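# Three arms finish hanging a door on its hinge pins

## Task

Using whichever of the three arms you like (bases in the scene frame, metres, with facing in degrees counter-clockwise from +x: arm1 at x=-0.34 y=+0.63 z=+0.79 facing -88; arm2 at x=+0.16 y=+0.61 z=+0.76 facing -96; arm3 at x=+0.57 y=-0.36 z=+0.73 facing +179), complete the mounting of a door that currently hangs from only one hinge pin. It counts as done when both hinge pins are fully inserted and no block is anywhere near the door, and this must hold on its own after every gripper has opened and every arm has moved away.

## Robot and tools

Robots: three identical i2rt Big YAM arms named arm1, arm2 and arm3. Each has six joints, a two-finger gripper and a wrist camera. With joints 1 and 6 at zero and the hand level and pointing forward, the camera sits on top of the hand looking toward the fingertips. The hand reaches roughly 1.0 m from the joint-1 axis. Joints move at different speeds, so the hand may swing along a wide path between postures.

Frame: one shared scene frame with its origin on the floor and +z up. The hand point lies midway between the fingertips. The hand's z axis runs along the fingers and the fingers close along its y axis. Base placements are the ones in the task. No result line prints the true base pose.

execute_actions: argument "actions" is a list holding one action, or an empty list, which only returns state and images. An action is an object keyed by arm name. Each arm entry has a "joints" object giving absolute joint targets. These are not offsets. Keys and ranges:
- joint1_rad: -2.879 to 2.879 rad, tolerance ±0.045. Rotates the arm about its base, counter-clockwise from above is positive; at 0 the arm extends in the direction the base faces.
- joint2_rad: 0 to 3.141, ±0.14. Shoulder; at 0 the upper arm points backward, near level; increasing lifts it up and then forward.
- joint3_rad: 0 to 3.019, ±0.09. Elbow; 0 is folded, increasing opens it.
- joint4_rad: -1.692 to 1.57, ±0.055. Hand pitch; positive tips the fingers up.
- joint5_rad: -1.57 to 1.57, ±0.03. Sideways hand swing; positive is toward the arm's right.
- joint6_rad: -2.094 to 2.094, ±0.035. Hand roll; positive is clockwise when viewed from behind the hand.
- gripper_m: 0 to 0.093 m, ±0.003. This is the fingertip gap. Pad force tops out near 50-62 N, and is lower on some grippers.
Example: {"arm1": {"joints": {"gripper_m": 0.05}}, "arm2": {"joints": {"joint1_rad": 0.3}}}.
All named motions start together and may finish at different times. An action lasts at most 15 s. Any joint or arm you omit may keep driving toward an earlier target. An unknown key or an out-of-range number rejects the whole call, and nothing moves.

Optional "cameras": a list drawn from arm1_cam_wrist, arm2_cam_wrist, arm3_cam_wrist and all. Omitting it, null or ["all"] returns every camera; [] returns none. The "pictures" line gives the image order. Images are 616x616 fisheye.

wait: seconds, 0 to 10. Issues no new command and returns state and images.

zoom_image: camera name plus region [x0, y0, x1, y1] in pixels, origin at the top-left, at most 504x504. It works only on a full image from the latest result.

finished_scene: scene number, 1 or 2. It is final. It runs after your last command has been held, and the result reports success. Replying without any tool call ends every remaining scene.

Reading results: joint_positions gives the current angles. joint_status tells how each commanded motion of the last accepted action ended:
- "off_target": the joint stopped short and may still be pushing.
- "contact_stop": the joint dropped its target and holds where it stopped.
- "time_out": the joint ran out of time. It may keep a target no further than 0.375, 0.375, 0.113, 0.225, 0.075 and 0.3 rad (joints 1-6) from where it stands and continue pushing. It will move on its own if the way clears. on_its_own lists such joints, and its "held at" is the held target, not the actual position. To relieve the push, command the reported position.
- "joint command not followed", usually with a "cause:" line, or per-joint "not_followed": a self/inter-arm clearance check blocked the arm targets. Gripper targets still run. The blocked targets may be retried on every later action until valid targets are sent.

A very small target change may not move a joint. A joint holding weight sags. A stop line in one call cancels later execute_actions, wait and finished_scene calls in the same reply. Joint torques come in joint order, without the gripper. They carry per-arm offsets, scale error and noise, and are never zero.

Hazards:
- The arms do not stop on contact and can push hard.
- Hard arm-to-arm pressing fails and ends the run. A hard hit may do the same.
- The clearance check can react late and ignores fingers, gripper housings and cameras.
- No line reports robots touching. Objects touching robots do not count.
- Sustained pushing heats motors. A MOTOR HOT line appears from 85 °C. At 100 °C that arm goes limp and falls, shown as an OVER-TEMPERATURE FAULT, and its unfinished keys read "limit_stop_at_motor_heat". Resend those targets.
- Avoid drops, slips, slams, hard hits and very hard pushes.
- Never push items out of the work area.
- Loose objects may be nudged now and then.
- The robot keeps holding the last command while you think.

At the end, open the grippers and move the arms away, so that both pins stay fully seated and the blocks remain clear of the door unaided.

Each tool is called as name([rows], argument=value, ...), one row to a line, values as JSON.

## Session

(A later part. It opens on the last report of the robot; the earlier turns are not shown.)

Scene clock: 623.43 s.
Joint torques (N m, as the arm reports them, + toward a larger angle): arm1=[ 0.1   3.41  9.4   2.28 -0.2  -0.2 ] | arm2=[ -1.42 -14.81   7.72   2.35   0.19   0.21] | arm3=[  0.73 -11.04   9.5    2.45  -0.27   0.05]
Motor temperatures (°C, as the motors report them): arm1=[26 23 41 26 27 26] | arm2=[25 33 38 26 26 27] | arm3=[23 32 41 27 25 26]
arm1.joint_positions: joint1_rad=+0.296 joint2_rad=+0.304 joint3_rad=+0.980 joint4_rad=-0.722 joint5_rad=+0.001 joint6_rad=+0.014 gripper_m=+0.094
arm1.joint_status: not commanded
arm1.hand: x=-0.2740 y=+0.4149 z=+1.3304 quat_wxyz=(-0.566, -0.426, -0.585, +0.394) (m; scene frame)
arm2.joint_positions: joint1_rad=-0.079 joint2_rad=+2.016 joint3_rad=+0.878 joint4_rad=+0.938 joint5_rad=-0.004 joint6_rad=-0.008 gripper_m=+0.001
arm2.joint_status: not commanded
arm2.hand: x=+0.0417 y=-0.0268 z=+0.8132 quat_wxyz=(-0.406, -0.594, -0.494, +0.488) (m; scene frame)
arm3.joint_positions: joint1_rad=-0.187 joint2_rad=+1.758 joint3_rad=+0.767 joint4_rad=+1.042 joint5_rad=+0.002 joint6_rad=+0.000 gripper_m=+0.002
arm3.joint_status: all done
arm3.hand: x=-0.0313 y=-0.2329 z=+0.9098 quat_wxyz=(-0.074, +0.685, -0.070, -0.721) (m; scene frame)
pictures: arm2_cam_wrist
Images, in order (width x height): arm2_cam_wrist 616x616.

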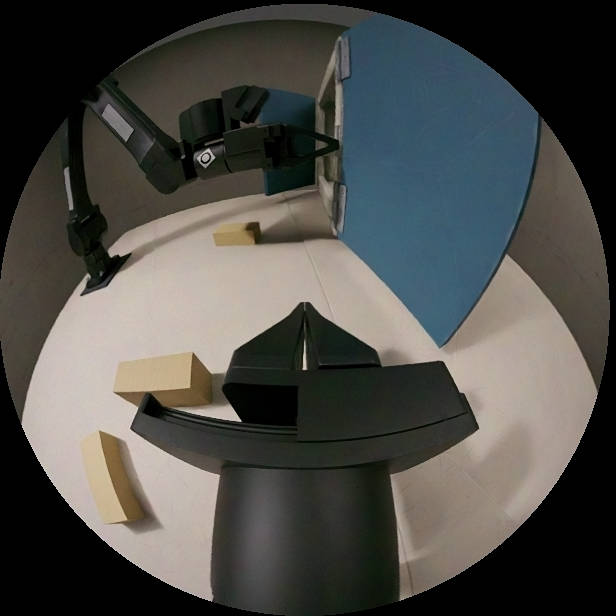

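execute_actions([
  {"arm3":{"joints":{"joint3_rad":0.757,"joint1_rad":-0.165}}},
], cameras=["arm3_cam_wrist"])

execute_actions([
  {"arm3":{"joints":{"joint1_rad":-0.18,"joint2_rad":1.81,"joint4_rad":1.10}}},
], cameras=["arm2_cam_wrist"])

zoom_image(camera="arm2_cam_wrist", region=[300, 100, 380, 235])

Scene clock: 630.27 s.
Joint torques (N m, as the arm reports them, + toward a larger angle): arm1=[ 0.15  3.37  9.42  2.27 -0.21 -0.2 ] | arm2=[ -1.36 -14.76   7.62   2.33   0.19   0.2 ] | arm3=[  1.36 -10.68   5.93   2.57  -0.27   0.01]
Motor temperatures (°C, as the motors report them): arm1=[26 23 41 26 27 26] | arm2=[25 33 38 26 26 27] | arm3=[23 32 41 27 25 26]
arm1.joint_positions: joint1_rad=+0.296 joint2_rad=+0.304 joint3_rad=+0.980 joint4_rad=-0.722 joint5_rad=+0.001 joint6_rad=+0.014 gripper_m=+0.094
arm1.joint_status: not commanded
arm1.hand: x=-0.2740 y=+0.4149 z=+1.3304 quat_wxyz=(-0.566, -0.426, -0.585, +0.394) (m; scene frame)
arm2.joint_positions: joint1_rad=-0.079 joint2_rad=+2.016 joint3_rad=+0.878 joint4_rad=+0.938 joint5_rad=-0.004 joint6_rad=-0.008 gripper_m=+0.001
arm2.joint_status: not commanded
arm2.hand: x=+0.0417 y=-0.0268 z=+0.8132 quat_wxyz=(-0.406, -0.594, -0.494, +0.488) (m; scene frame)
arm3.joint_positions: joint1_rad=-0.180 joint2_rad=+1.758 joint3_rad=+0.760 joint4_rad=+1.043 joint5_rad=+0.002 joint6_rad=+0.000 gripper_m=+0.002
arm3.joint_status: all done
arm3.hand: x=-0.0301 y=-0.2379 z=+0.9066 quat_wxyz=(-0.071, +0.688, -0.068, -0.719) (m; scene frame)
pictures: arm3_cam_wrist
Images, in order (width x height): arm3_cam_wrist 616x616.

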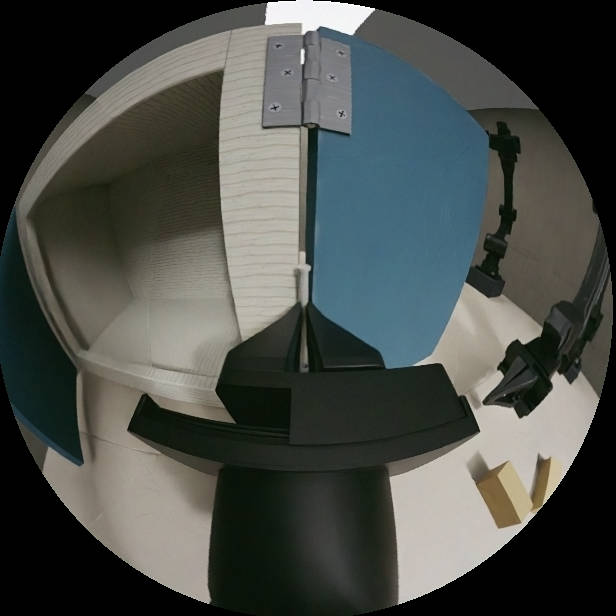

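Scene clock: 630.90 s.
Joint torques (N m, as the arm reports them, + toward a larger angle): arm1=[-0.04  3.46  9.42  2.3  -0.2  -0.2 ] | arm2=[ -1.43 -14.71   7.66   2.27   0.21   0.2 ] | arm3=[  0.01 -10.26   5.66   2.2   -0.31   0.05]
Motor temperatures (°C, as the motors report them): arm1=[26 23 41 26 27 26] | arm2=[25 33 38 26 26 27] | arm3=[23 32 41 27 25 26]
arm1.joint_positions: joint1_rad=+0.296 joint2_rad=+0.304 joint3_rad=+0.980 joint4_rad=-0.722 joint5_rad=+0.001 joint6_rad=+0.014 gripper_m=+0.094
arm1.joint_status: not commanded
arm1.hand: x=-0.2740 y=+0.4149 z=+1.3304 quat_wxyz=(-0.566, -0.426, -0.585, +0.394) (m; scene frame)
arm2.joint_positions: joint1_rad=-0.079 joint2_rad=+2.016 joint3_rad=+0.878 joint4_rad=+0.938 joint5_rad=-0.004 joint6_rad=-0.008 gripper_m=+0.001
arm2.joint_status: not commanded
arm2.hand: x=+0.0417 y=-0.0268 z=+0.8132 quat_wxyz=(-0.406, -0.594, -0.494, +0.488) (m; scene frame)
arm3.joint_positions: joint1_rad=-0.180 joint2_rad=+1.793 joint3_rad=+0.760 joint4_rad=+1.085 joint5_rad=+0.002 joint6_rad=+0.000 gripper_m=+0.002
arm3.joint_status: all done
arm3.hand: x=-0.0311 y=-0.2377 z=+0.8962 quat_wxyz=(-0.071, +0.685, -0.068, -0.722) (m; scene frame)
pictures: arm2_cam_wrist
Images, in order (width x height): arm2_cam_wrist 616x616.

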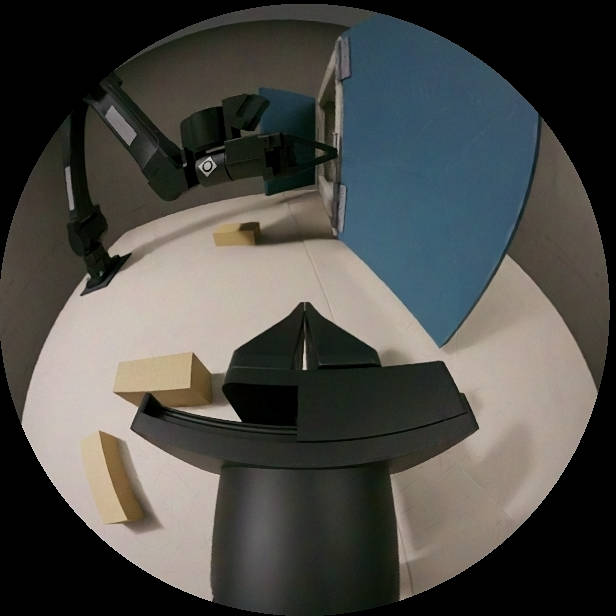

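Region (300, 100, 380, 235) of arm2_cam_wrist's 616x616 image, scaled by 3.733, with more detail than that image has; it fills the left 299 columns of this view, and the rest is white.

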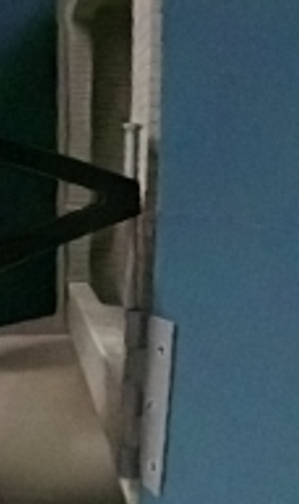

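execute_actions([
  {"arm3":{"joints":{"joint2_rad":1.75,"joint4_rad":1.06,"joint1_rad":-0.198}}},
], cameras=["arm3_cam_wrist"])

execute_actions([
  {"arm3":{"joints":{"joint1_rad":-0.186,"joint2_rad":1.82,"joint4_rad":1.10}}},
], cameras=["arm2_cam_wrist"])

zoom_image(camera="arm2_cam_wrist", region=[300, 100, 380, 235])

Scene clock: 637.07 s.
Joint torques (N m, as the arm reports them, + toward a larger angle): arm1=[ 0.04  3.37  9.46  2.29 -0.2  -0.2 ] | arm2=[ -1.44 -15.28   7.67   2.31   0.18   0.2 ] | arm3=[ -1.14 -13.37   6.01   1.35  -0.31   0.03]
Motor temperatures (°C, as the motors report them): arm1=[26 23 41 26 27 26] | arm2=[25 33 38 26 26 27] | arm3=[23 32 40 27 25 26]
arm1.joint_positions: joint1_rad=+0.296 joint2_rad=+0.304 joint3_rad=+0.980 joint4_rad=-0.722 joint5_rad=+0.001 joint6_rad=+0.014 gripper_m=+0.094
arm1.joint_status: not commanded
arm1.hand: x=-0.2740 y=+0.4149 z=+1.3304 quat_wxyz=(-0.566, -0.426, -0.585, +0.394) (m; scene frame)
arm2.joint_positions: joint1_rad=-0.079 joint2_rad=+2.016 joint3_rad=+0.878 joint4_rad=+0.938 joint5_rad=-0.004 joint6_rad=-0.008 gripper_m=+0.001
arm2.joint_status: not commanded
arm2.hand: x=+0.0417 y=-0.0268 z=+0.8132 quat_wxyz=(-0.406, -0.594, -0.494, +0.488) (m; scene frame)
arm3.joint_positions: joint1_rad=-0.182 joint2_rad=+1.771 joint3_rad=+0.760 joint4_rad=+1.070 joint5_rad=+0.001 joint6_rad=+0.000 gripper_m=+0.002
arm3.joint_status: all done
arm3.hand: x=-0.0301 y=-0.2365 z=+0.9059 quat_wxyz=(-0.072, +0.682, -0.068, -0.724) (m; scene frame)
pictures: arm3_cam_wrist
Images, in order (width x height): arm3_cam_wrist 616x616.

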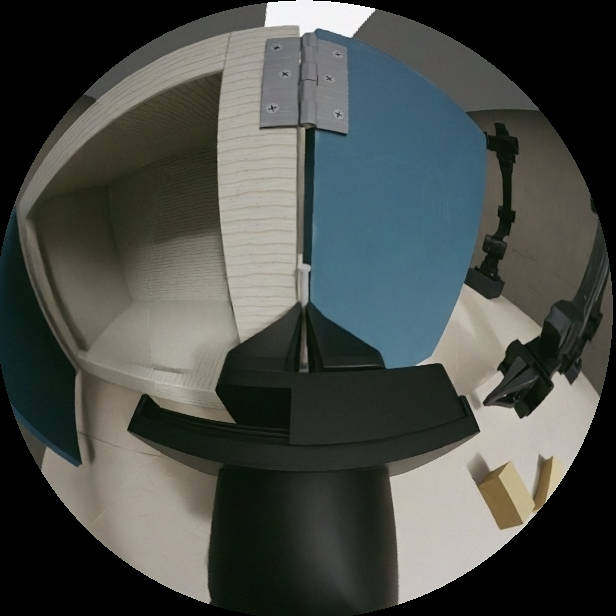

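Scene clock: 637.77 s.
Joint torques (N m, as the arm reports them, + toward a larger angle): arm1=[ 0.26  3.43  9.43  2.29 -0.22 -0.2 ] | arm2=[ -1.55 -14.54   7.76   2.38   0.19   0.2 ] | arm3=[-0.01 -9.5   5.82  2.12 -0.29  0.03]
Motor temperatures (°C, as the motors report them): arm1=[26 23 41 26 27 26] | arm2=[25 33 38 26 26 27] | arm3=[23 32 40 27 25 26]
arm1.joint_positions: joint1_rad=+0.296 joint2_rad=+0.304 joint3_rad=+0.980 joint4_rad=-0.722 joint5_rad=+0.001 joint6_rad=+0.014 gripper_m=+0.094
arm1.joint_status: not commanded
arm1.hand: x=-0.2740 y=+0.4149 z=+1.3304 quat_wxyz=(-0.566, -0.426, -0.585, +0.394) (m; scene frame)
arm2.joint_positions: joint1_rad=-0.079 joint2_rad=+2.016 joint3_rad=+0.878 joint4_rad=+0.938 joint5_rad=-0.004 joint6_rad=-0.008 gripper_m=+0.001
arm2.joint_status: not commanded
arm2.hand: x=+0.0417 y=-0.0268 z=+0.8132 quat_wxyz=(-0.406, -0.594, -0.494, +0.488) (m; scene frame)
arm3.joint_positions: joint1_rad=-0.182 joint2_rad=+1.796 joint3_rad=+0.760 joint4_rad=+1.090 joint5_rad=+0.001 joint6_rad=+0.000 gripper_m=+0.002
arm3.joint_status: all done
arm3.hand: x=-0.0309 y=-0.2364 z=+0.8960 quat_wxyz=(-0.072, +0.684, -0.068, -0.722) (m; scene frame)
pictures: arm2_cam_wrist
Images, in order (width x height): arm2_cam_wrist 616x616.

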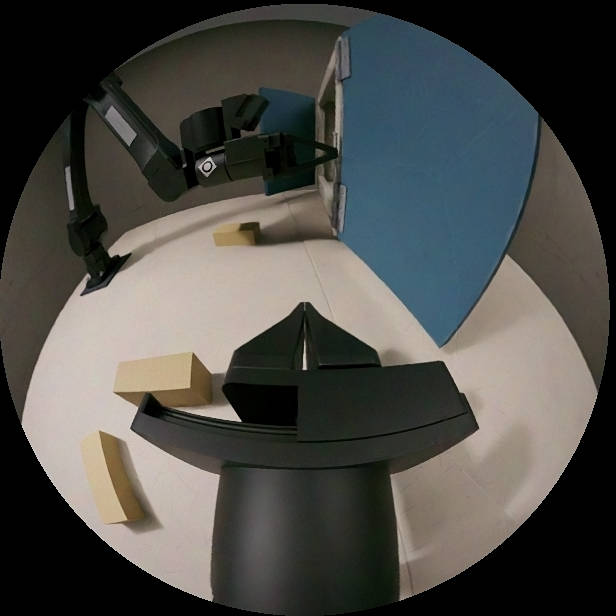

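Region (300, 100, 380, 235) of arm2_cam_wrist's 616x616 image, scaled by 3.733, with more detail than that image has; it fills the left 299 columns of this view, and the rest is white.

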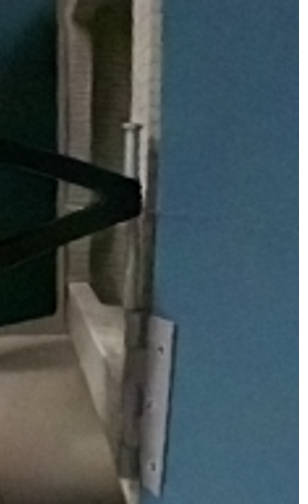

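execute_actions([
  {"arm3":{"joints":{"joint1_rad":-0.21,"joint2_rad":1.80}}},
], cameras=[])

execute_actions([
  {"arm3":{"joints":{"joint1_rad":-0.19,"joint2_rad":1.85,"joint4_rad":1.11}}},
], cameras=["arm3_cam_wrist"])

Scene clock: 643.97 s.
Joint torques (N m, as the arm reports them, + toward a larger angle): arm1=[ 0.07  3.41  9.45  2.33 -0.2  -0.19] | arm2=[ -1.85 -14.87   7.78   2.2    0.23   0.2 ] | arm3=[ -0.86 -11.84   5.67   2.29  -0.23   0.04]
Motor temperatures (°C, as the motors report them): arm1=[26 23 41 26 27 26] | arm2=[25 34 38 26 26 27] | arm3=[23 32 40 27 25 26]
arm1.joint_positions: joint1_rad=+0.296 joint2_rad=+0.304 joint3_rad=+0.980 joint4_rad=-0.722 joint5_rad=+0.001 joint6_rad=+0.014 gripper_m=+0.094
arm1.joint_status: not commanded
arm1.hand: x=-0.2740 y=+0.4149 z=+1.3304 quat_wxyz=(-0.566, -0.426, -0.585, +0.394) (m; scene frame)
arm2.joint_positions: joint1_rad=-0.079 joint2_rad=+2.016 joint3_rad=+0.878 joint4_rad=+0.938 joint5_rad=-0.004 joint6_rad=-0.008 gripper_m=+0.001
arm2.joint_status: not commanded
arm2.hand: x=+0.0417 y=-0.0268 z=+0.8132 quat_wxyz=(-0.406, -0.594, -0.494, +0.488) (m; scene frame)
arm3.joint_positions: joint1_rad=-0.196 joint2_rad=+1.796 joint3_rad=+0.760 joint4_rad=+1.090 joint5_rad=+0.000 joint6_rad=+0.000 gripper_m=+0.002
arm3.joint_status: all done
arm3.hand: x=-0.0291 y=-0.2281 z=+0.8960 quat_wxyz=(-0.077, +0.684, -0.073, -0.722) (m; scene frame)
pictures: none
No camera images: the call's "cameras" was empty. Leave "cameras" out to get every camera's image.

Scene clock: 644.67 s.
Joint torques (N m, as the arm reports them, + toward a larger angle): arm1=[ 0.03  3.43  9.44  2.33 -0.21 -0.18] | arm2=[ -1.31 -15.02   7.63   2.27   0.19   0.21] | arm3=[  0.57 -11.78   5.38   2.5   -0.22   0.07]
Motor temperatures (°C, as the motors report them): arm1=[26 23 41 26 27 26] | arm2=[25 34 38 26 26 27] | arm3=[23 32 40 27 25 26]
arm1.joint_positions: joint1_rad=+0.296 joint2_rad=+0.304 joint3_rad=+0.980 joint4_rad=-0.722 joint5_rad=+0.001 joint6_rad=+0.014 gripper_m=+0.094
arm1.joint_status: not commanded
arm1.hand: x=-0.2740 y=+0.4149 z=+1.3304 quat_wxyz=(-0.566, -0.426, -0.585, +0.394) (m; scene frame)
arm2.joint_positions: joint1_rad=-0.079 joint2_rad=+2.016 joint3_rad=+0.878 joint4_rad=+0.938 joint5_rad=-0.004 joint6_rad=-0.008 gripper_m=+0.001
arm2.joint_status: not commanded
arm2.hand: x=+0.0417 y=-0.0268 z=+0.8132 quat_wxyz=(-0.406, -0.594, -0.494, +0.488) (m; scene frame)
arm3.joint_positions: joint1_rad=-0.196 joint2_rad=+1.843 joint3_rad=+0.760 joint4_rad=+1.092 joint5_rad=+0.000 joint6_rad=+0.000 gripper_m=+0.002
arm3.joint_status: all done
arm3.hand: x=-0.0302 y=-0.2278 z=+0.8685 quat_wxyz=(-0.075, +0.700, -0.074, -0.706) (m; scene frame)
pictures: arm3_cam_wrist
Images, in order (width x height): arm3_cam_wrist 616x616.

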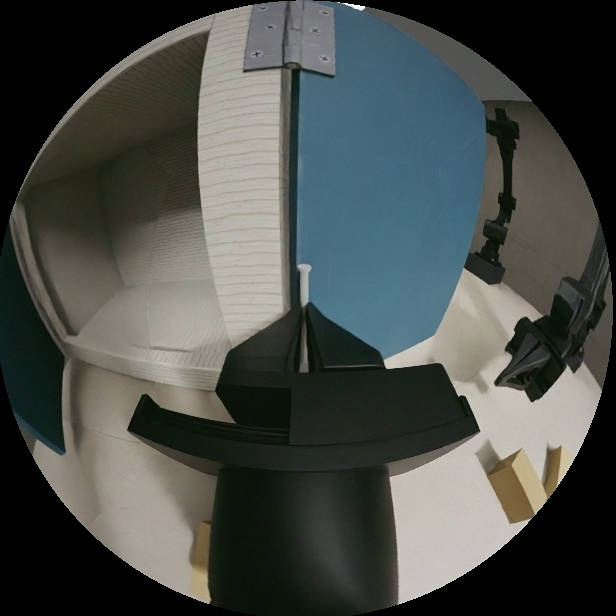

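execute_actions([
  {"arm3":{"joints":{"joint1_rad":-0.196,"joint2_rad":1.745,"joint4_rad":1.05}}},
], cameras=[])

execute_actions([
  {"arm3":{"joints":{"joint5_rad":-0.04}}},
], cameras=["arm3_cam_wrist","arm2_cam_wrist"])

zoom_image(camera="arm2_cam_wrist", region=[300, 100, 380, 235])

Scene clock: 652.87 s.
Joint torques (N m, as the arm reports them, + toward a larger angle): arm1=[ 0.07  3.4   9.4   2.31 -0.2  -0.19] | arm2=[ -1.48 -14.78   7.87   2.26   0.19   0.17] | arm3=[  0.17 -11.61   6.44   1.37  -0.19   0.05]
Motor temperatures (°C, as the motors report them): arm1=[26 23 42 26 27 26] | arm2=[25 34 38 26 26 27] | arm3=[23 32 39 27 25 26]
arm1.joint_positions: joint1_rad=+0.296 joint2_rad=+0.304 joint3_rad=+0.980 joint4_rad=-0.722 joint5_rad=+0.001 joint6_rad=+0.014 gripper_m=+0.094
arm1.joint_status: not commanded
arm1.hand: x=-0.2740 y=+0.4149 z=+1.3304 quat_wxyz=(-0.566, -0.426, -0.585, +0.394) (m; scene frame)
arm2.joint_positions: joint1_rad=-0.079 joint2_rad=+2.016 joint3_rad=+0.878 joint4_rad=+0.938 joint5_rad=-0.004 joint6_rad=-0.008 gripper_m=+0.001
arm2.joint_status: not commanded
arm2.hand: x=+0.0417 y=-0.0268 z=+0.8132 quat_wxyz=(-0.406, -0.594, -0.494, +0.488) (m; scene frame)
arm3.joint_positions: joint1_rad=-0.196 joint2_rad=+1.752 joint3_rad=+0.756 joint4_rad=+1.059 joint5_rad=+0.000 joint6_rad=+0.000 gripper_m=+0.002
arm3.joint_status: all done
arm3.hand: x=-0.0264 y=-0.2287 z=+0.9126 quat_wxyz=(-0.077, +0.681, -0.072, -0.725) (m; scene frame)
pictures: none
No camera images: the call's "cameras" was empty. Leave "cameras" out to get every camera's image.

Scene clock: 653.40 s.
Joint torques (N m, as the arm reports them, + toward a larger angle): arm1=[ 0.05  3.36  9.4   2.3  -0.2  -0.21] | arm2=[ -1.45 -14.89   7.72   2.19   0.2    0.22] | arm3=[  0.23 -12.32   6.49   1.36  -0.27   0.04]
Motor temperatures (°C, as the motors report them): arm1=[26 23 42 26 27 26] | arm2=[25 34 38 26 26 27] | arm3=[23 32 39 27 25 26]
arm1.joint_positions: joint1_rad=+0.296 joint2_rad=+0.304 joint3_rad=+0.980 joint4_rad=-0.722 joint5_rad=+0.001 joint6_rad=+0.014 gripper_m=+0.094
arm1.joint_status: not commanded
arm1.hand: x=-0.2740 y=+0.4149 z=+1.3304 quat_wxyz=(-0.566, -0.426, -0.585, +0.394) (m; scene frame)
arm2.joint_positions: joint1_rad=-0.079 joint2_rad=+2.016 joint3_rad=+0.878 joint4_rad=+0.938 joint5_rad=-0.004 joint6_rad=-0.008 gripper_m=+0.001
arm2.joint_status: not commanded
arm2.hand: x=+0.0417 y=-0.0268 z=+0.8132 quat_wxyz=(-0.406, -0.594, -0.494, +0.488) (m; scene frame)
arm3.joint_positions: joint1_rad=-0.196 joint2_rad=+1.752 joint3_rad=+0.756 joint4_rad=+1.059 joint5_rad=-0.036 joint6_rad=+0.000 gripper_m=+0.002
arm3.joint_status: all done
arm3.hand: x=-0.0276 y=-0.2347 z=+0.9126 quat_wxyz=(-0.065, +0.682, -0.059, -0.726) (m; scene frame)
pictures: arm2_cam_wrist, arm3_cam_wrist
Images, in order (width x height): arm2_cam_wrist 616x616, arm3_cam_wrist 616x616.

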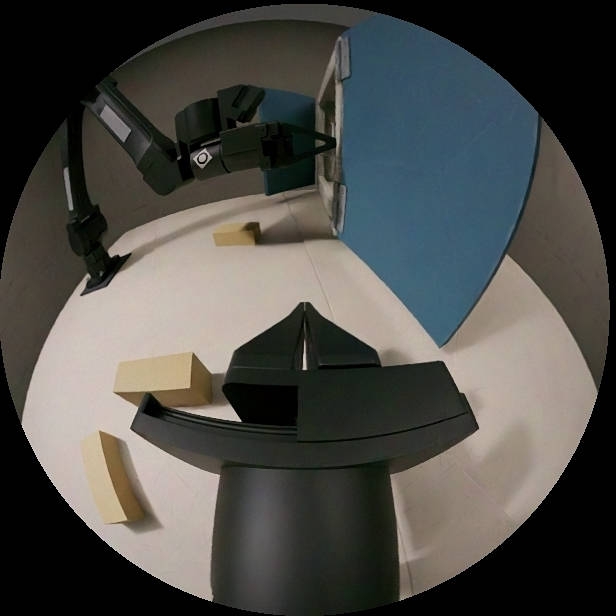

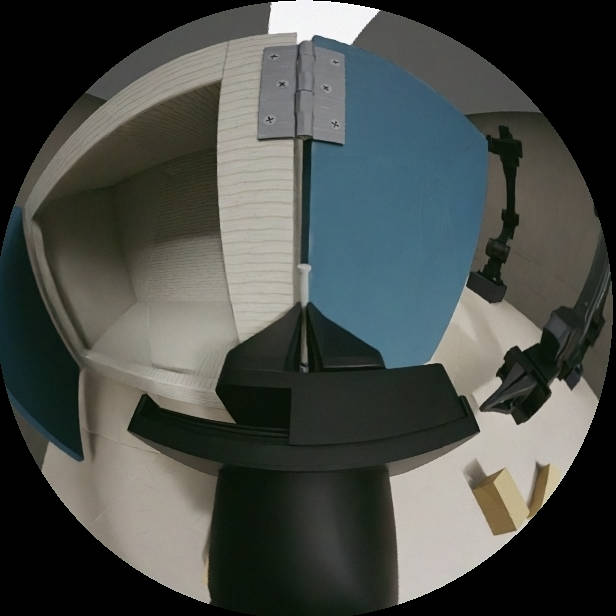

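Region (300, 100, 380, 235) of arm2_cam_wrist's 616x616 image, scaled by 3.733, with more detail than that image has; it fills the left 299 columns of this view, and the rest is white.

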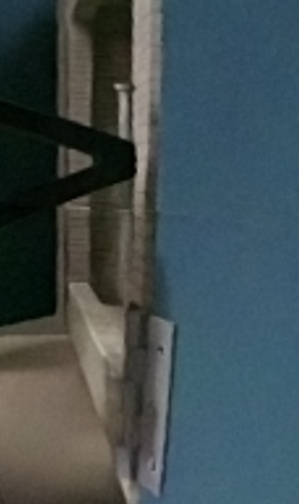

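execute_actions([
  {"arm3":{"joints":{"joint2_rad":1.80,"joint3_rad":0.765,"joint4_rad":1.08}}},
], cameras=["arm2_cam_wrist","arm3_cam_wrist"])

zoom_image(camera="arm2_cam_wrist", region=[300,100,380,235])

Scene clock: 670.93 s.
Joint torques (N m, as the arm reports them, + toward a larger angle): arm1=[ 0.01  3.29  9.45  2.29 -0.2  -0.2 ] | arm2=[ -0.87 -14.62   7.77   2.28   0.18   0.19] | arm3=[  0.04 -10.86   7.     2.45  -0.29   0.03]
Motor temperatures (°C, as the motors report them): arm1=[26 23 42 26 27 26] | arm2=[25 34 38 26 26 27] | arm3=[23 32 39 27 25 26]
arm1.joint_positions: joint1_rad=+0.296 joint2_rad=+0.304 joint3_rad=+0.980 joint4_rad=-0.722 joint5_rad=+0.001 joint6_rad=+0.014 gripper_m=+0.094
arm1.joint_status: not commanded
arm1.hand: x=-0.2740 y=+0.4149 z=+1.3304 quat_wxyz=(-0.566, -0.426, -0.585, +0.394) (m; scene frame)
arm2.joint_positions: joint1_rad=-0.079 joint2_rad=+2.016 joint3_rad=+0.878 joint4_rad=+0.938 joint5_rad=-0.004 joint6_rad=-0.008 gripper_m=+0.001
arm2.joint_status: not commanded
arm2.hand: x=+0.0417 y=-0.0268 z=+0.8132 quat_wxyz=(-0.406, -0.594, -0.494, +0.488) (m; scene frame)
arm3.joint_positions: joint1_rad=-0.196 joint2_rad=+1.790 joint3_rad=+0.756 joint4_rad=+1.061 joint5_rad=-0.036 joint6_rad=+0.000 gripper_m=+0.002
arm3.joint_status: all done
arm3.hand: x=-0.0292 y=-0.2344 z=+0.8906 quat_wxyz=(-0.064, +0.695, -0.061, -0.714) (m; scene frame)
pictures: arm2_cam_wrist, arm3_cam_wrist
Images, in order (width x height): arm2_cam_wrist 616x616, arm3_cam_wrist 616x616.

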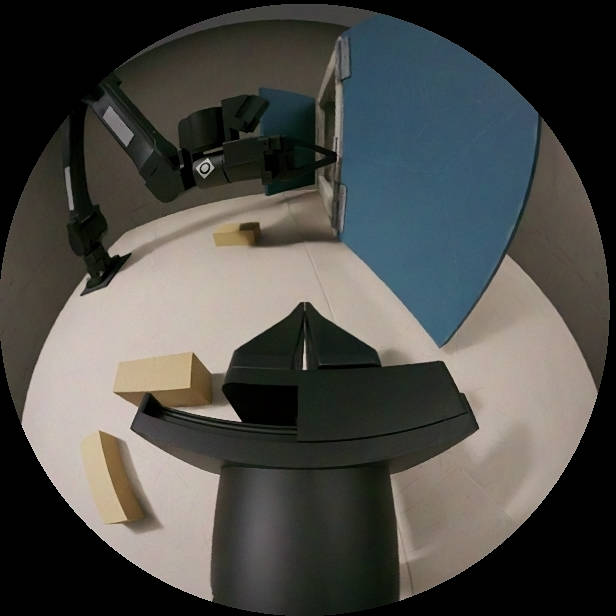

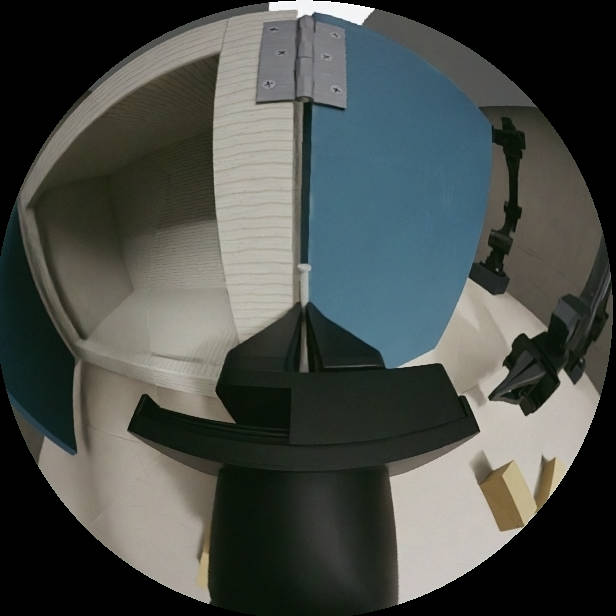

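Region (300, 100, 380, 235) of arm2_cam_wrist's 616x616 image, scaled by 3.733, with more detail than that image has; it fills the left 299 columns of this view, and the rest is white.

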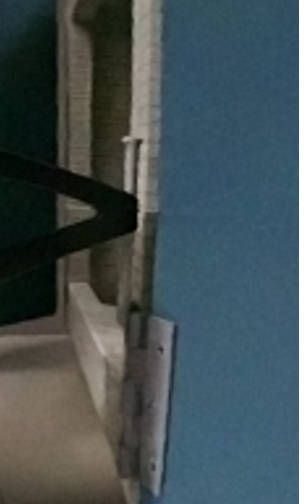

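execute_actions([
  {"arm3":{"joints":{"joint2_rad":1.85,"joint4_rad":1.13}}},
], cameras=["arm2_cam_wrist"])

zoom_image(camera="arm2_cam_wrist", region=[300,100,380,235])

Scene clock: 675.47 s.
Joint torques (N m, as the arm reports them, + toward a larger angle): arm1=[ 0.1   3.38  9.41  2.32 -0.2  -0.2 ] | arm2=[ -1.49 -14.94   7.73   2.23   0.17   0.24] | arm3=[  0.54 -10.05   6.51   2.52  -0.31   0.01]
Motor temperatures (°C, as the motors report them): arm1=[26 23 42 26 27 26] | arm2=[25 34 38 26 26 27] | arm3=[23 32 39 27 25 26]
arm1.joint_positions: joint1_rad=+0.296 joint2_rad=+0.304 joint3_rad=+0.980 joint4_rad=-0.722 joint5_rad=+0.001 joint6_rad=+0.014 gripper_m=+0.094
arm1.joint_status: not commanded
arm1.hand: x=-0.2740 y=+0.4149 z=+1.3304 quat_wxyz=(-0.566, -0.426, -0.585, +0.394) (m; scene frame)
arm2.joint_positions: joint1_rad=-0.079 joint2_rad=+2.016 joint3_rad=+0.878 joint4_rad=+0.938 joint5_rad=-0.004 joint6_rad=-0.008 gripper_m=+0.001
arm2.joint_status: not commanded
arm2.hand: x=+0.0417 y=-0.0268 z=+0.8132 quat_wxyz=(-0.406, -0.594, -0.494, +0.488) (m; scene frame)
arm3.joint_positions: joint1_rad=-0.196 joint2_rad=+1.831 joint3_rad=+0.756 joint4_rad=+1.112 joint5_rad=-0.036 joint6_rad=+0.000 gripper_m=+0.002
arm3.joint_status: all done
arm3.hand: x=-0.0299 y=-0.2342 z=+0.8786 quat_wxyz=(-0.064, +0.691, -0.060, -0.717) (m; scene frame)
pictures: arm2_cam_wrist
Images, in order (width x height): arm2_cam_wrist 616x616.

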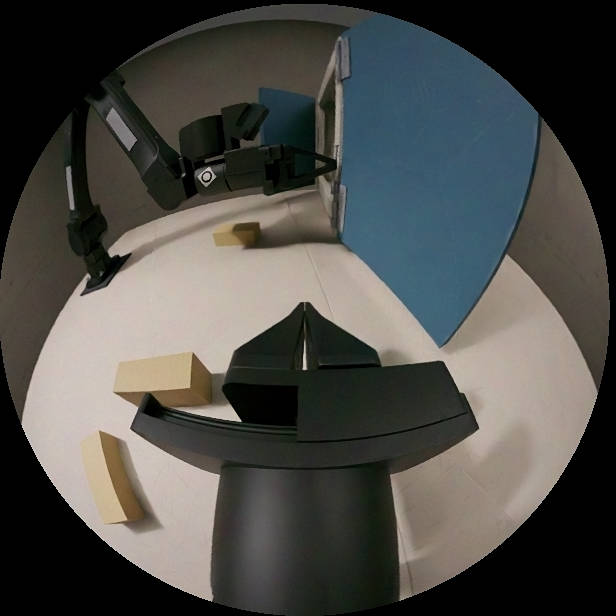

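Region (300, 100, 380, 235) of arm2_cam_wrist's 616x616 image, scaled by 3.733, with more detail than that image has; it fills the left 299 columns of this view, and the rest is white.

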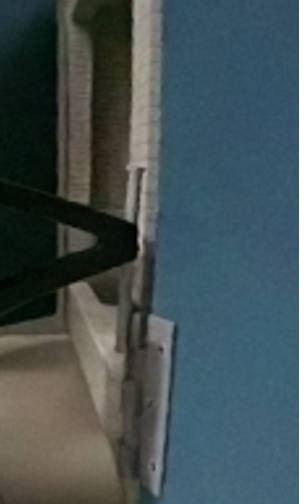

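zoom_image(camera="arm2_cam_wrist", region=[320,140,360,210])

Region (320, 140, 360, 210) of arm2_cam_wrist's 616x616 image, scaled by 7.200, with more detail than that image has; it fills the left 288 columns of this view, and the rest is white.

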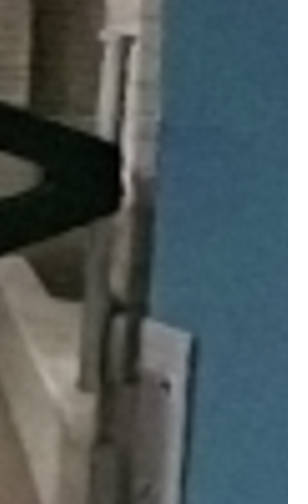

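execute_actions([
  {"arm3":{"joints":{"joint2_rad":1.745,"joint4_rad":1.06}}},
], cameras=[])

execute_actions([
  {"arm3":{"joints":{"joint2_rad":1.775,"joint3_rad":0.80,"joint4_rad":1.11}}},
], cameras=["arm2_cam_wrist"])

zoom_image(camera="arm2_cam_wrist", region=[310,110,370,210])

Scene clock: 687.27 s.
Joint torques (N m, as the arm reports them, + toward a larger angle): arm1=[-0.06  3.4   9.43  2.31 -0.2  -0.2 ] | arm2=[ -1.32 -14.94   7.67   2.27   0.21   0.2 ] | arm3=[  0.15 -12.35   7.1    1.51  -0.3    0.03]
Motor temperatures (°C, as the motors report them): arm1=[26 23 42 26 27 26] | arm2=[25 34 38 26 26 27] | arm3=[23 32 39 27 25 26]
arm1.joint_positions: joint1_rad=+0.296 joint2_rad=+0.304 joint3_rad=+0.980 joint4_rad=-0.722 joint5_rad=+0.001 joint6_rad=+0.014 gripper_m=+0.094
arm1.joint_status: not commanded
arm1.hand: x=-0.2740 y=+0.4149 z=+1.3304 quat_wxyz=(-0.566, -0.426, -0.585, +0.394) (m; scene frame)
arm2.joint_positions: joint1_rad=-0.079 joint2_rad=+2.016 joint3_rad=+0.878 joint4_rad=+0.938 joint5_rad=-0.004 joint6_rad=-0.008 gripper_m=+0.001
arm2.joint_status: not commanded
arm2.hand: x=+0.0417 y=-0.0268 z=+0.8132 quat_wxyz=(-0.406, -0.594, -0.494, +0.488) (m; scene frame)
arm3.joint_positions: joint1_rad=-0.196 joint2_rad=+1.757 joint3_rad=+0.755 joint4_rad=+1.068 joint5_rad=-0.036 joint6_rad=+0.000 gripper_m=+0.002
arm3.joint_status: all done
arm3.hand: x=-0.0275 y=-0.2348 z=+0.9116 quat_wxyz=(-0.065, +0.681, -0.059, -0.727) (m; scene frame)
pictures: none
No camera images: the call's "cameras" was empty. Leave "cameras" out to get every camera's image.

Scene clock: 687.93 s.
Joint torques (N m, as the arm reports them, + toward a larger angle): arm1=[ 0.13  3.33  9.42  2.28 -0.21 -0.2 ] | arm2=[ -1.6  -14.59   7.66   2.3    0.21   0.21] | arm3=[  0.35 -10.09   9.68   2.58  -0.32   0.05]
Motor temperatures (°C, as the motors report them): arm1=[26 23 42 26 27 26] | arm2=[25 34 38 26 26 27] | arm3=[23 32 39 27 25 26]
arm1.joint_positions: joint1_rad=+0.296 joint2_rad=+0.304 joint3_rad=+0.980 joint4_rad=-0.722 joint5_rad=+0.001 joint6_rad=+0.014 gripper_m=+0.094
arm1.joint_status: not commanded
arm1.hand: x=-0.2740 y=+0.4149 z=+1.3304 quat_wxyz=(-0.566, -0.426, -0.585, +0.394) (m; scene frame)
arm2.joint_positions: joint1_rad=-0.079 joint2_rad=+2.016 joint3_rad=+0.878 joint4_rad=+0.938 joint5_rad=-0.004 joint6_rad=-0.008 gripper_m=+0.001
arm2.joint_status: not commanded
arm2.hand: x=+0.0417 y=-0.0268 z=+0.8132 quat_wxyz=(-0.406, -0.594, -0.494, +0.488) (m; scene frame)
arm3.joint_positions: joint1_rad=-0.196 joint2_rad=+1.758 joint3_rad=+0.760 joint4_rad=+1.087 joint5_rad=-0.036 joint6_rad=+0.000 gripper_m=+0.002
arm3.joint_status: all done
arm3.hand: x=-0.0286 y=-0.2345 z=+0.9173 quat_wxyz=(-0.066, +0.673, -0.058, -0.735) (m; scene frame)
pictures: arm2_cam_wrist
Images, in order (width x height): arm2_cam_wrist 616x616.

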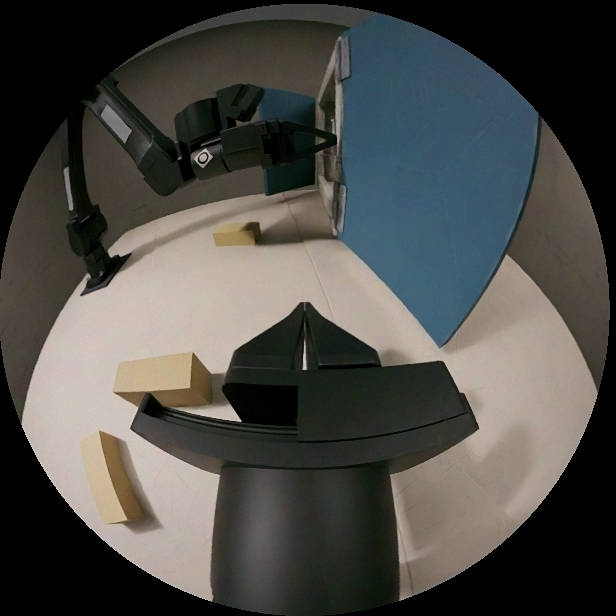

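Region (310, 110, 370, 210) of arm2_cam_wrist's 616x616 image, scaled by 5.040, with more detail than that image has; it fills the left 302 columns of this view, and the rest is white.

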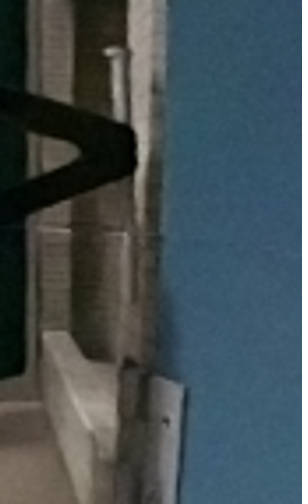

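execute_actions(actions=[], cameras=["arm2_cam_wrist"])

zoom_image(camera="arm2_cam_wrist", region=[310,110,370,210])

Scene clock: 692.27 s.
Joint torques (N m, as the arm reports them, + toward a larger angle): arm1=[ 0.16  3.36  9.4   2.31 -0.21 -0.2 ] | arm2=[ -1.53 -15.03   7.7    2.24   0.18   0.22] | arm3=[  0.26 -10.29   9.63   2.53  -0.3    0.04]
Motor temperatures (°C, as the motors report them): arm1=[26 23 42 26 27 26] | arm2=[25 34 38 26 26 27] | arm3=[23 32 40 27 25 26]
arm1.joint_positions: joint1_rad=+0.296 joint2_rad=+0.304 joint3_rad=+0.980 joint4_rad=-0.722 joint5_rad=+0.001 joint6_rad=+0.014 gripper_m=+0.094
arm1.joint_status: not commanded
arm1.hand: x=-0.2740 y=+0.4149 z=+1.3304 quat_wxyz=(-0.566, -0.426, -0.585, +0.394) (m; scene frame)
arm2.joint_positions: joint1_rad=-0.079 joint2_rad=+2.016 joint3_rad=+0.878 joint4_rad=+0.938 joint5_rad=-0.004 joint6_rad=-0.008 gripper_m=+0.001
arm2.joint_status: not commanded
arm2.hand: x=+0.0417 y=-0.0268 z=+0.8132 quat_wxyz=(-0.406, -0.594, -0.494, +0.488) (m; scene frame)
arm3.joint_positions: joint1_rad=-0.196 joint2_rad=+1.758 joint3_rad=+0.760 joint4_rad=+1.087 joint5_rad=-0.036 joint6_rad=+0.000 gripper_m=+0.002
arm3.joint_status: all done
arm3.hand: x=-0.0286 y=-0.2345 z=+0.9173 quat_wxyz=(-0.066, +0.673, -0.058, -0.735) (m; scene frame)
pictures: arm2_cam_wrist
Images, in order (width x height): arm2_cam_wrist 616x616.

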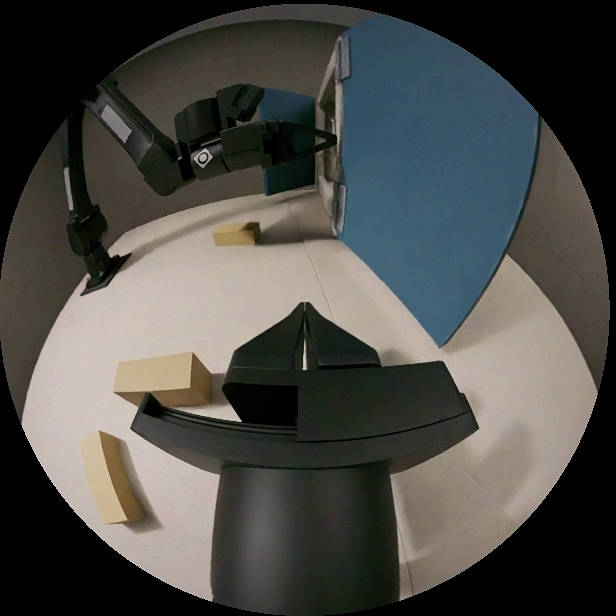

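Region (310, 110, 370, 210) of arm2_cam_wrist's 616x616 image, scaled by 5.040, with more detail than that image has; it fills the left 302 columns of this view, and the rest is white.

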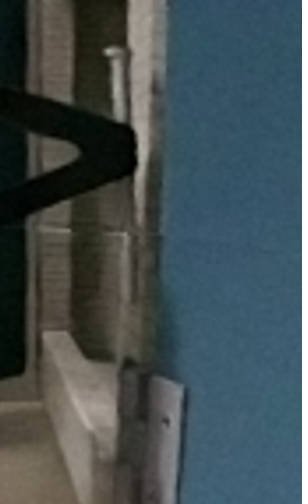

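execute_actions([
  {"arm3":{"joints":{"joint2_rad":1.81,"joint3_rad":0.825,"joint4_rad":1.11}}},
], cameras=[])

execute_actions(actions=[], cameras=["arm2_cam_wrist","arm3_cam_wrist"])

zoom_image(camera="arm2_cam_wrist", region=[310,110,370,210])

Scene clock: 698.23 s.
Joint torques (N m, as the arm reports them, + toward a larger angle): arm1=[ 0.08  3.22  9.4   2.3  -0.21 -0.2 ] | arm2=[ -1.27 -14.63   7.66   2.24   0.24   0.21] | arm3=[ 0.07 -9.93  9.79  2.11 -0.25  0.04]
Motor temperatures (°C, as the motors report them): arm1=[26 23 42 26 27 26] | arm2=[25 34 38 26 26 27] | arm3=[23 32 41 27 25 26]
arm1.joint_positions: joint1_rad=+0.296 joint2_rad=+0.304 joint3_rad=+0.980 joint4_rad=-0.722 joint5_rad=+0.001 joint6_rad=+0.014 gripper_m=+0.094
arm1.joint_status: not commanded
arm1.hand: x=-0.2740 y=+0.4149 z=+1.3304 quat_wxyz=(-0.566, -0.426, -0.585, +0.394) (m; scene frame)
arm2.joint_positions: joint1_rad=-0.079 joint2_rad=+2.016 joint3_rad=+0.878 joint4_rad=+0.938 joint5_rad=-0.004 joint6_rad=-0.008 gripper_m=+0.001
arm2.joint_status: not commanded
arm2.hand: x=+0.0417 y=-0.0268 z=+0.8132 quat_wxyz=(-0.406, -0.594, -0.494, +0.488) (m; scene frame)
arm3.joint_positions: joint1_rad=-0.196 joint2_rad=+1.785 joint3_rad=+0.783 joint4_rad=+1.099 joint5_rad=-0.037 joint6_rad=+0.000 gripper_m=+0.002
arm3.joint_status: all done
arm3.hand: x=-0.0367 y=-0.2329 z=+0.9147 quat_wxyz=(-0.066, +0.670, -0.057, -0.737) (m; scene frame)
pictures: none
No camera images: the call's "cameras" was empty. Leave "cameras" out to get every camera's image.

Scene clock: 698.23 s.
Joint torques (N m, as the arm reports them, + toward a larger angle): arm1=[ 0.08  3.22  9.4   2.3  -0.21 -0.2 ] | arm2=[ -1.27 -14.63   7.66   2.24   0.24   0.21] | arm3=[ 0.07 -9.93  9.79  2.11 -0.25  0.04]
Motor temperatures (°C, as the motors report them): arm1=[26 23 42 26 27 26] | arm2=[25 34 38 26 26 27] | arm3=[23 32 41 27 25 26]
arm1.joint_positions: joint1_rad=+0.296 joint2_rad=+0.304 joint3_rad=+0.980 joint4_rad=-0.722 joint5_rad=+0.001 joint6_rad=+0.014 gripper_m=+0.094
arm1.joint_status: not commanded
arm1.hand: x=-0.2740 y=+0.4149 z=+1.3304 quat_wxyz=(-0.566, -0.426, -0.585, +0.394) (m; scene frame)
arm2.joint_positions: joint1_rad=-0.079 joint2_rad=+2.016 joint3_rad=+0.878 joint4_rad=+0.938 joint5_rad=-0.004 joint6_rad=-0.008 gripper_m=+0.001
arm2.joint_status: not commanded
arm2.hand: x=+0.0417 y=-0.0268 z=+0.8132 quat_wxyz=(-0.406, -0.594, -0.494, +0.488) (m; scene frame)
arm3.joint_positions: joint1_rad=-0.196 joint2_rad=+1.785 joint3_rad=+0.783 joint4_rad=+1.099 joint5_rad=-0.037 joint6_rad=+0.000 gripper_m=+0.002
arm3.joint_status: all done
arm3.hand: x=-0.0367 y=-0.2329 z=+0.9147 quat_wxyz=(-0.066, +0.670, -0.057, -0.737) (m; scene frame)
pictures: arm2_cam_wrist, arm3_cam_wrist
Images, in order (width x height): arm2_cam_wrist 616x616, arm3_cam_wrist 616x616.

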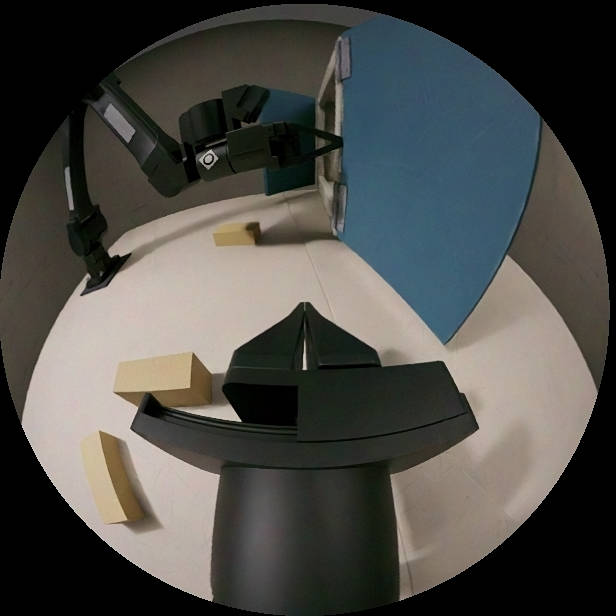

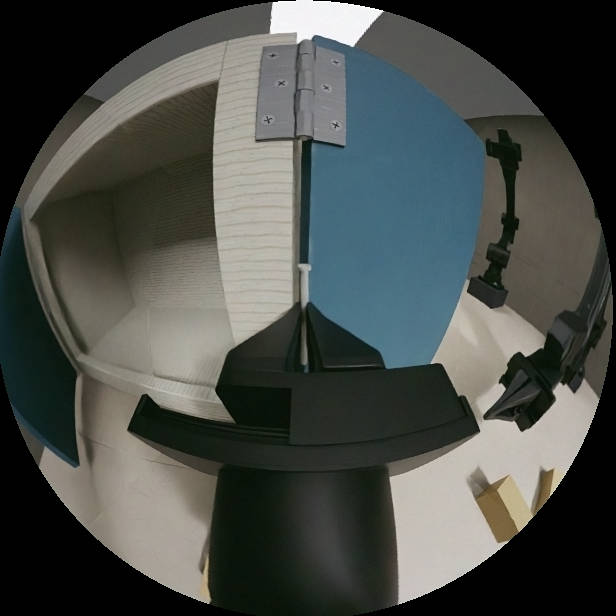

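Region (310, 110, 370, 210) of arm2_cam_wrist's 616x616 image, scaled by 5.040, with more detail than that image has; it fills the left 302 columns of this view, and the rest is white.

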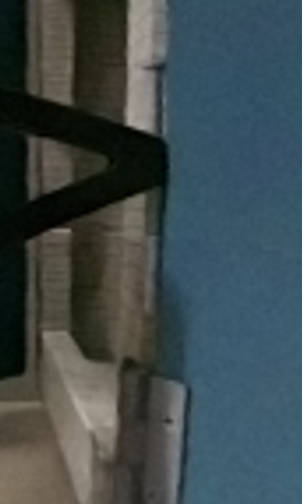

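execute_actions([
  {"arm3":{"joints":{"joint3_rad":0.768}}},
], cameras=[])

execute_actions([
  {"arm3":{"joints":{"joint2_rad":1.835,"joint4_rad":1.12}}},
], cameras=["arm2_cam_wrist"])

zoom_image(camera="arm2_cam_wrist", region=[310,110,370,210])

Scene clock: 704.37 s.
Joint torques (N m, as the arm reports them, + toward a larger angle): arm1=[ 0.11  3.35  9.41  2.32 -0.2  -0.2 ] | arm2=[ -1.58 -14.62   7.83   2.34   0.21   0.2 ] | arm3=[  0.64 -10.42   5.73   2.22  -0.21   0.04]
Motor temperatures (°C, as the motors report them): arm1=[26 23 42 26 27 26] | arm2=[25 34 38 26 26 27] | arm3=[23 32 41 27 25 26]
arm1.joint_positions: joint1_rad=+0.296 joint2_rad=+0.304 joint3_rad=+0.980 joint4_rad=-0.722 joint5_rad=+0.001 joint6_rad=+0.014 gripper_m=+0.094
arm1.joint_status: not commanded
arm1.hand: x=-0.2740 y=+0.4149 z=+1.3304 quat_wxyz=(-0.566, -0.426, -0.585, +0.394) (m; scene frame)
arm2.joint_positions: joint1_rad=-0.079 joint2_rad=+2.016 joint3_rad=+0.878 joint4_rad=+0.938 joint5_rad=-0.004 joint6_rad=-0.008 gripper_m=+0.001
arm2.joint_status: not commanded
arm2.hand: x=+0.0417 y=-0.0268 z=+0.8132 quat_wxyz=(-0.406, -0.594, -0.494, +0.488) (m; scene frame)
arm3.joint_positions: joint1_rad=-0.196 joint2_rad=+1.796 joint3_rad=+0.770 joint4_rad=+1.099 joint5_rad=-0.038 joint6_rad=+0.000 gripper_m=+0.002
arm3.joint_status: all done
arm3.hand: x=-0.0335 y=-0.2338 z=+0.9027 quat_wxyz=(-0.065, +0.678, -0.058, -0.730) (m; scene frame)
pictures: none
No camera images: the call's "cameras" was empty. Leave "cameras" out to get every camera's image.

Scene clock: 704.90 s.
Joint torques (N m, as the arm reports them, + toward a larger angle): arm1=[ 0.11  3.36  9.42  2.27 -0.21 -0.21] | arm2=[ -1.63 -14.89   7.73   2.18   0.2    0.2 ] | arm3=[  0.05 -10.03   5.6    2.18  -0.19   0.01]
Motor temperatures (°C, as the motors report them): arm1=[26 23 42 26 27 26] | arm2=[25 34 38 26 26 27] | arm3=[23 32 41 27 25 26]
arm1.joint_positions: joint1_rad=+0.296 joint2_rad=+0.304 joint3_rad=+0.980 joint4_rad=-0.722 joint5_rad=+0.001 joint6_rad=+0.014 gripper_m=+0.094
arm1.joint_status: not commanded
arm1.hand: x=-0.2740 y=+0.4149 z=+1.3304 quat_wxyz=(-0.566, -0.426, -0.585, +0.394) (m; scene frame)
arm2.joint_positions: joint1_rad=-0.079 joint2_rad=+2.016 joint3_rad=+0.878 joint4_rad=+0.938 joint5_rad=-0.004 joint6_rad=-0.008 gripper_m=+0.001
arm2.joint_status: not commanded
arm2.hand: x=+0.0417 y=-0.0268 z=+0.8132 quat_wxyz=(-0.406, -0.594, -0.494, +0.488) (m; scene frame)
arm3.joint_positions: joint1_rad=-0.196 joint2_rad=+1.811 joint3_rad=+0.770 joint4_rad=+1.108 joint5_rad=-0.038 joint6_rad=+0.000 gripper_m=+0.002
arm3.joint_status: all done
arm3.hand: x=-0.0340 y=-0.2337 z=+0.8960 quat_wxyz=(-0.065, +0.680, -0.058, -0.728) (m; scene frame)
pictures: arm2_cam_wrist
Images, in order (width x height): arm2_cam_wrist 616x616.

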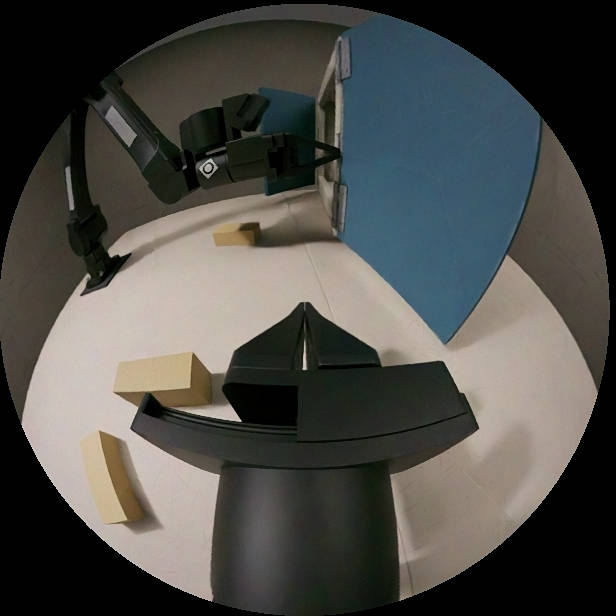

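Region (310, 110, 370, 210) of arm2_cam_wrist's 616x616 image, scaled by 5.040, with more detail than that image has; it fills the left 302 columns of this view, and the rest is white.

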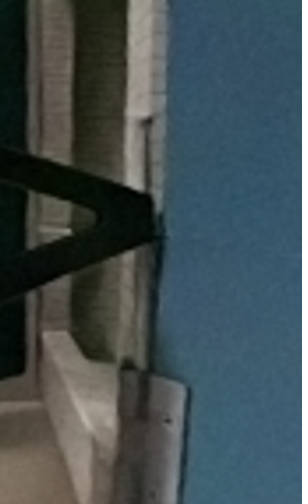

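execute_actions([
  {"arm3":{"joints":{"joint3_rad":0.762}}},
], cameras=[])

execute_actions([
  {"arm3":{"joints":{"joint2_rad":1.87,"joint4_rad":1.15}}},
], cameras=["arm2_cam_wrist"])

zoom_image(camera="arm2_cam_wrist", region=[310,110,370,210])

Scene clock: 712.97 s.
Joint torques (N m, as the arm reports them, + toward a larger angle): arm1=[-0.05  3.56  9.44  2.3  -0.2  -0.2 ] | arm2=[ -1.68 -14.93   7.72   2.23   0.21   0.22] | arm3=[ 0.35 -9.91  5.27  2.12 -0.22  0.02]
Motor temperatures (°C, as the motors report them): arm1=[26 23 42 26 27 26] | arm2=[25 34 38 26 26 27] | arm3=[23 32 40 27 25 26]
arm1.joint_positions: joint1_rad=+0.296 joint2_rad=+0.304 joint3_rad=+0.980 joint4_rad=-0.722 joint5_rad=+0.001 joint6_rad=+0.014 gripper_m=+0.094
arm1.joint_status: not commanded
arm1.hand: x=-0.2740 y=+0.4149 z=+1.3304 quat_wxyz=(-0.566, -0.426, -0.585, +0.394) (m; scene frame)
arm2.joint_positions: joint1_rad=-0.079 joint2_rad=+2.016 joint3_rad=+0.878 joint4_rad=+0.938 joint5_rad=-0.004 joint6_rad=-0.008 gripper_m=+0.001
arm2.joint_status: not commanded
arm2.hand: x=+0.0417 y=-0.0268 z=+0.8132 quat_wxyz=(-0.406, -0.594, -0.494, +0.488) (m; scene frame)
arm3.joint_positions: joint1_rad=-0.196 joint2_rad=+1.811 joint3_rad=+0.770 joint4_rad=+1.108 joint5_rad=-0.038 joint6_rad=+0.000 gripper_m=+0.002
arm3.joint_status: all done
arm3.hand: x=-0.0340 y=-0.2337 z=+0.8960 quat_wxyz=(-0.065, +0.680, -0.058, -0.728) (m; scene frame)
pictures: none
No camera images: the call's "cameras" was empty. Leave "cameras" out to get every camera's image.

Scene clock: 713.53 s.
Joint torques (N m, as the arm reports them, + toward a larger angle): arm1=[ 0.13  3.42  9.46  2.33 -0.2  -0.2 ] | arm2=[ -1.61 -14.83   7.58   2.26   0.21   0.2 ] | arm3=[ 0.23 -8.92  5.14  1.71 -0.23  0.03]
Motor temperatures (°C, as the motors report them): arm1=[26 23 42 26 27 26] | arm2=[25 34 38 26 26 27] | arm3=[23 32 40 27 25 26]
arm1.joint_positions: joint1_rad=+0.296 joint2_rad=+0.304 joint3_rad=+0.980 joint4_rad=-0.722 joint5_rad=+0.001 joint6_rad=+0.014 gripper_m=+0.094
arm1.joint_status: not commanded
arm1.hand: x=-0.2740 y=+0.4149 z=+1.3304 quat_wxyz=(-0.566, -0.426, -0.585, +0.394) (m; scene frame)
arm2.joint_positions: joint1_rad=-0.079 joint2_rad=+2.016 joint3_rad=+0.878 joint4_rad=+0.938 joint5_rad=-0.004 joint6_rad=-0.008 gripper_m=+0.001
arm2.joint_status: not commanded
arm2.hand: x=+0.0417 y=-0.0268 z=+0.8132 quat_wxyz=(-0.406, -0.594, -0.494, +0.488) (m; scene frame)
arm3.joint_positions: joint1_rad=-0.196 joint2_rad=+1.830 joint3_rad=+0.770 joint4_rad=+1.151 joint5_rad=-0.038 joint6_rad=+0.000 gripper_m=+0.002
arm3.joint_status: all done
arm3.hand: x=-0.0339 y=-0.2337 z=+0.8954 quat_wxyz=(-0.066, +0.672, -0.057, -0.736) (m; scene frame)
pictures: arm2_cam_wrist
Images, in order (width x height): arm2_cam_wrist 616x616.

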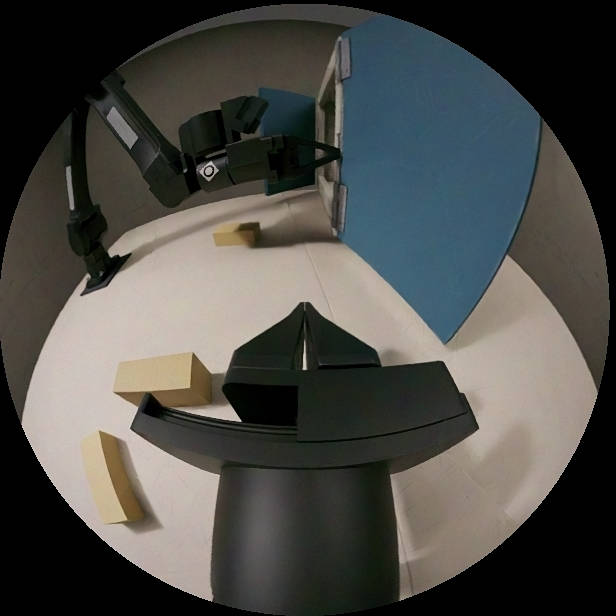

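Region (310, 110, 370, 210) of arm2_cam_wrist's 616x616 image, scaled by 5.040, with more detail than that image has; it fills the left 302 columns of this view, and the rest is white.

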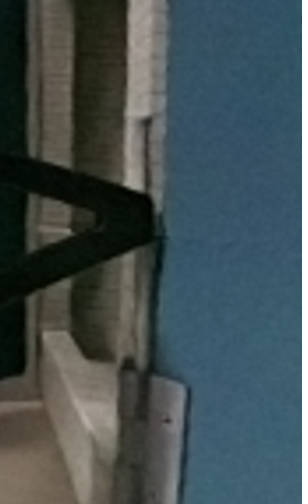

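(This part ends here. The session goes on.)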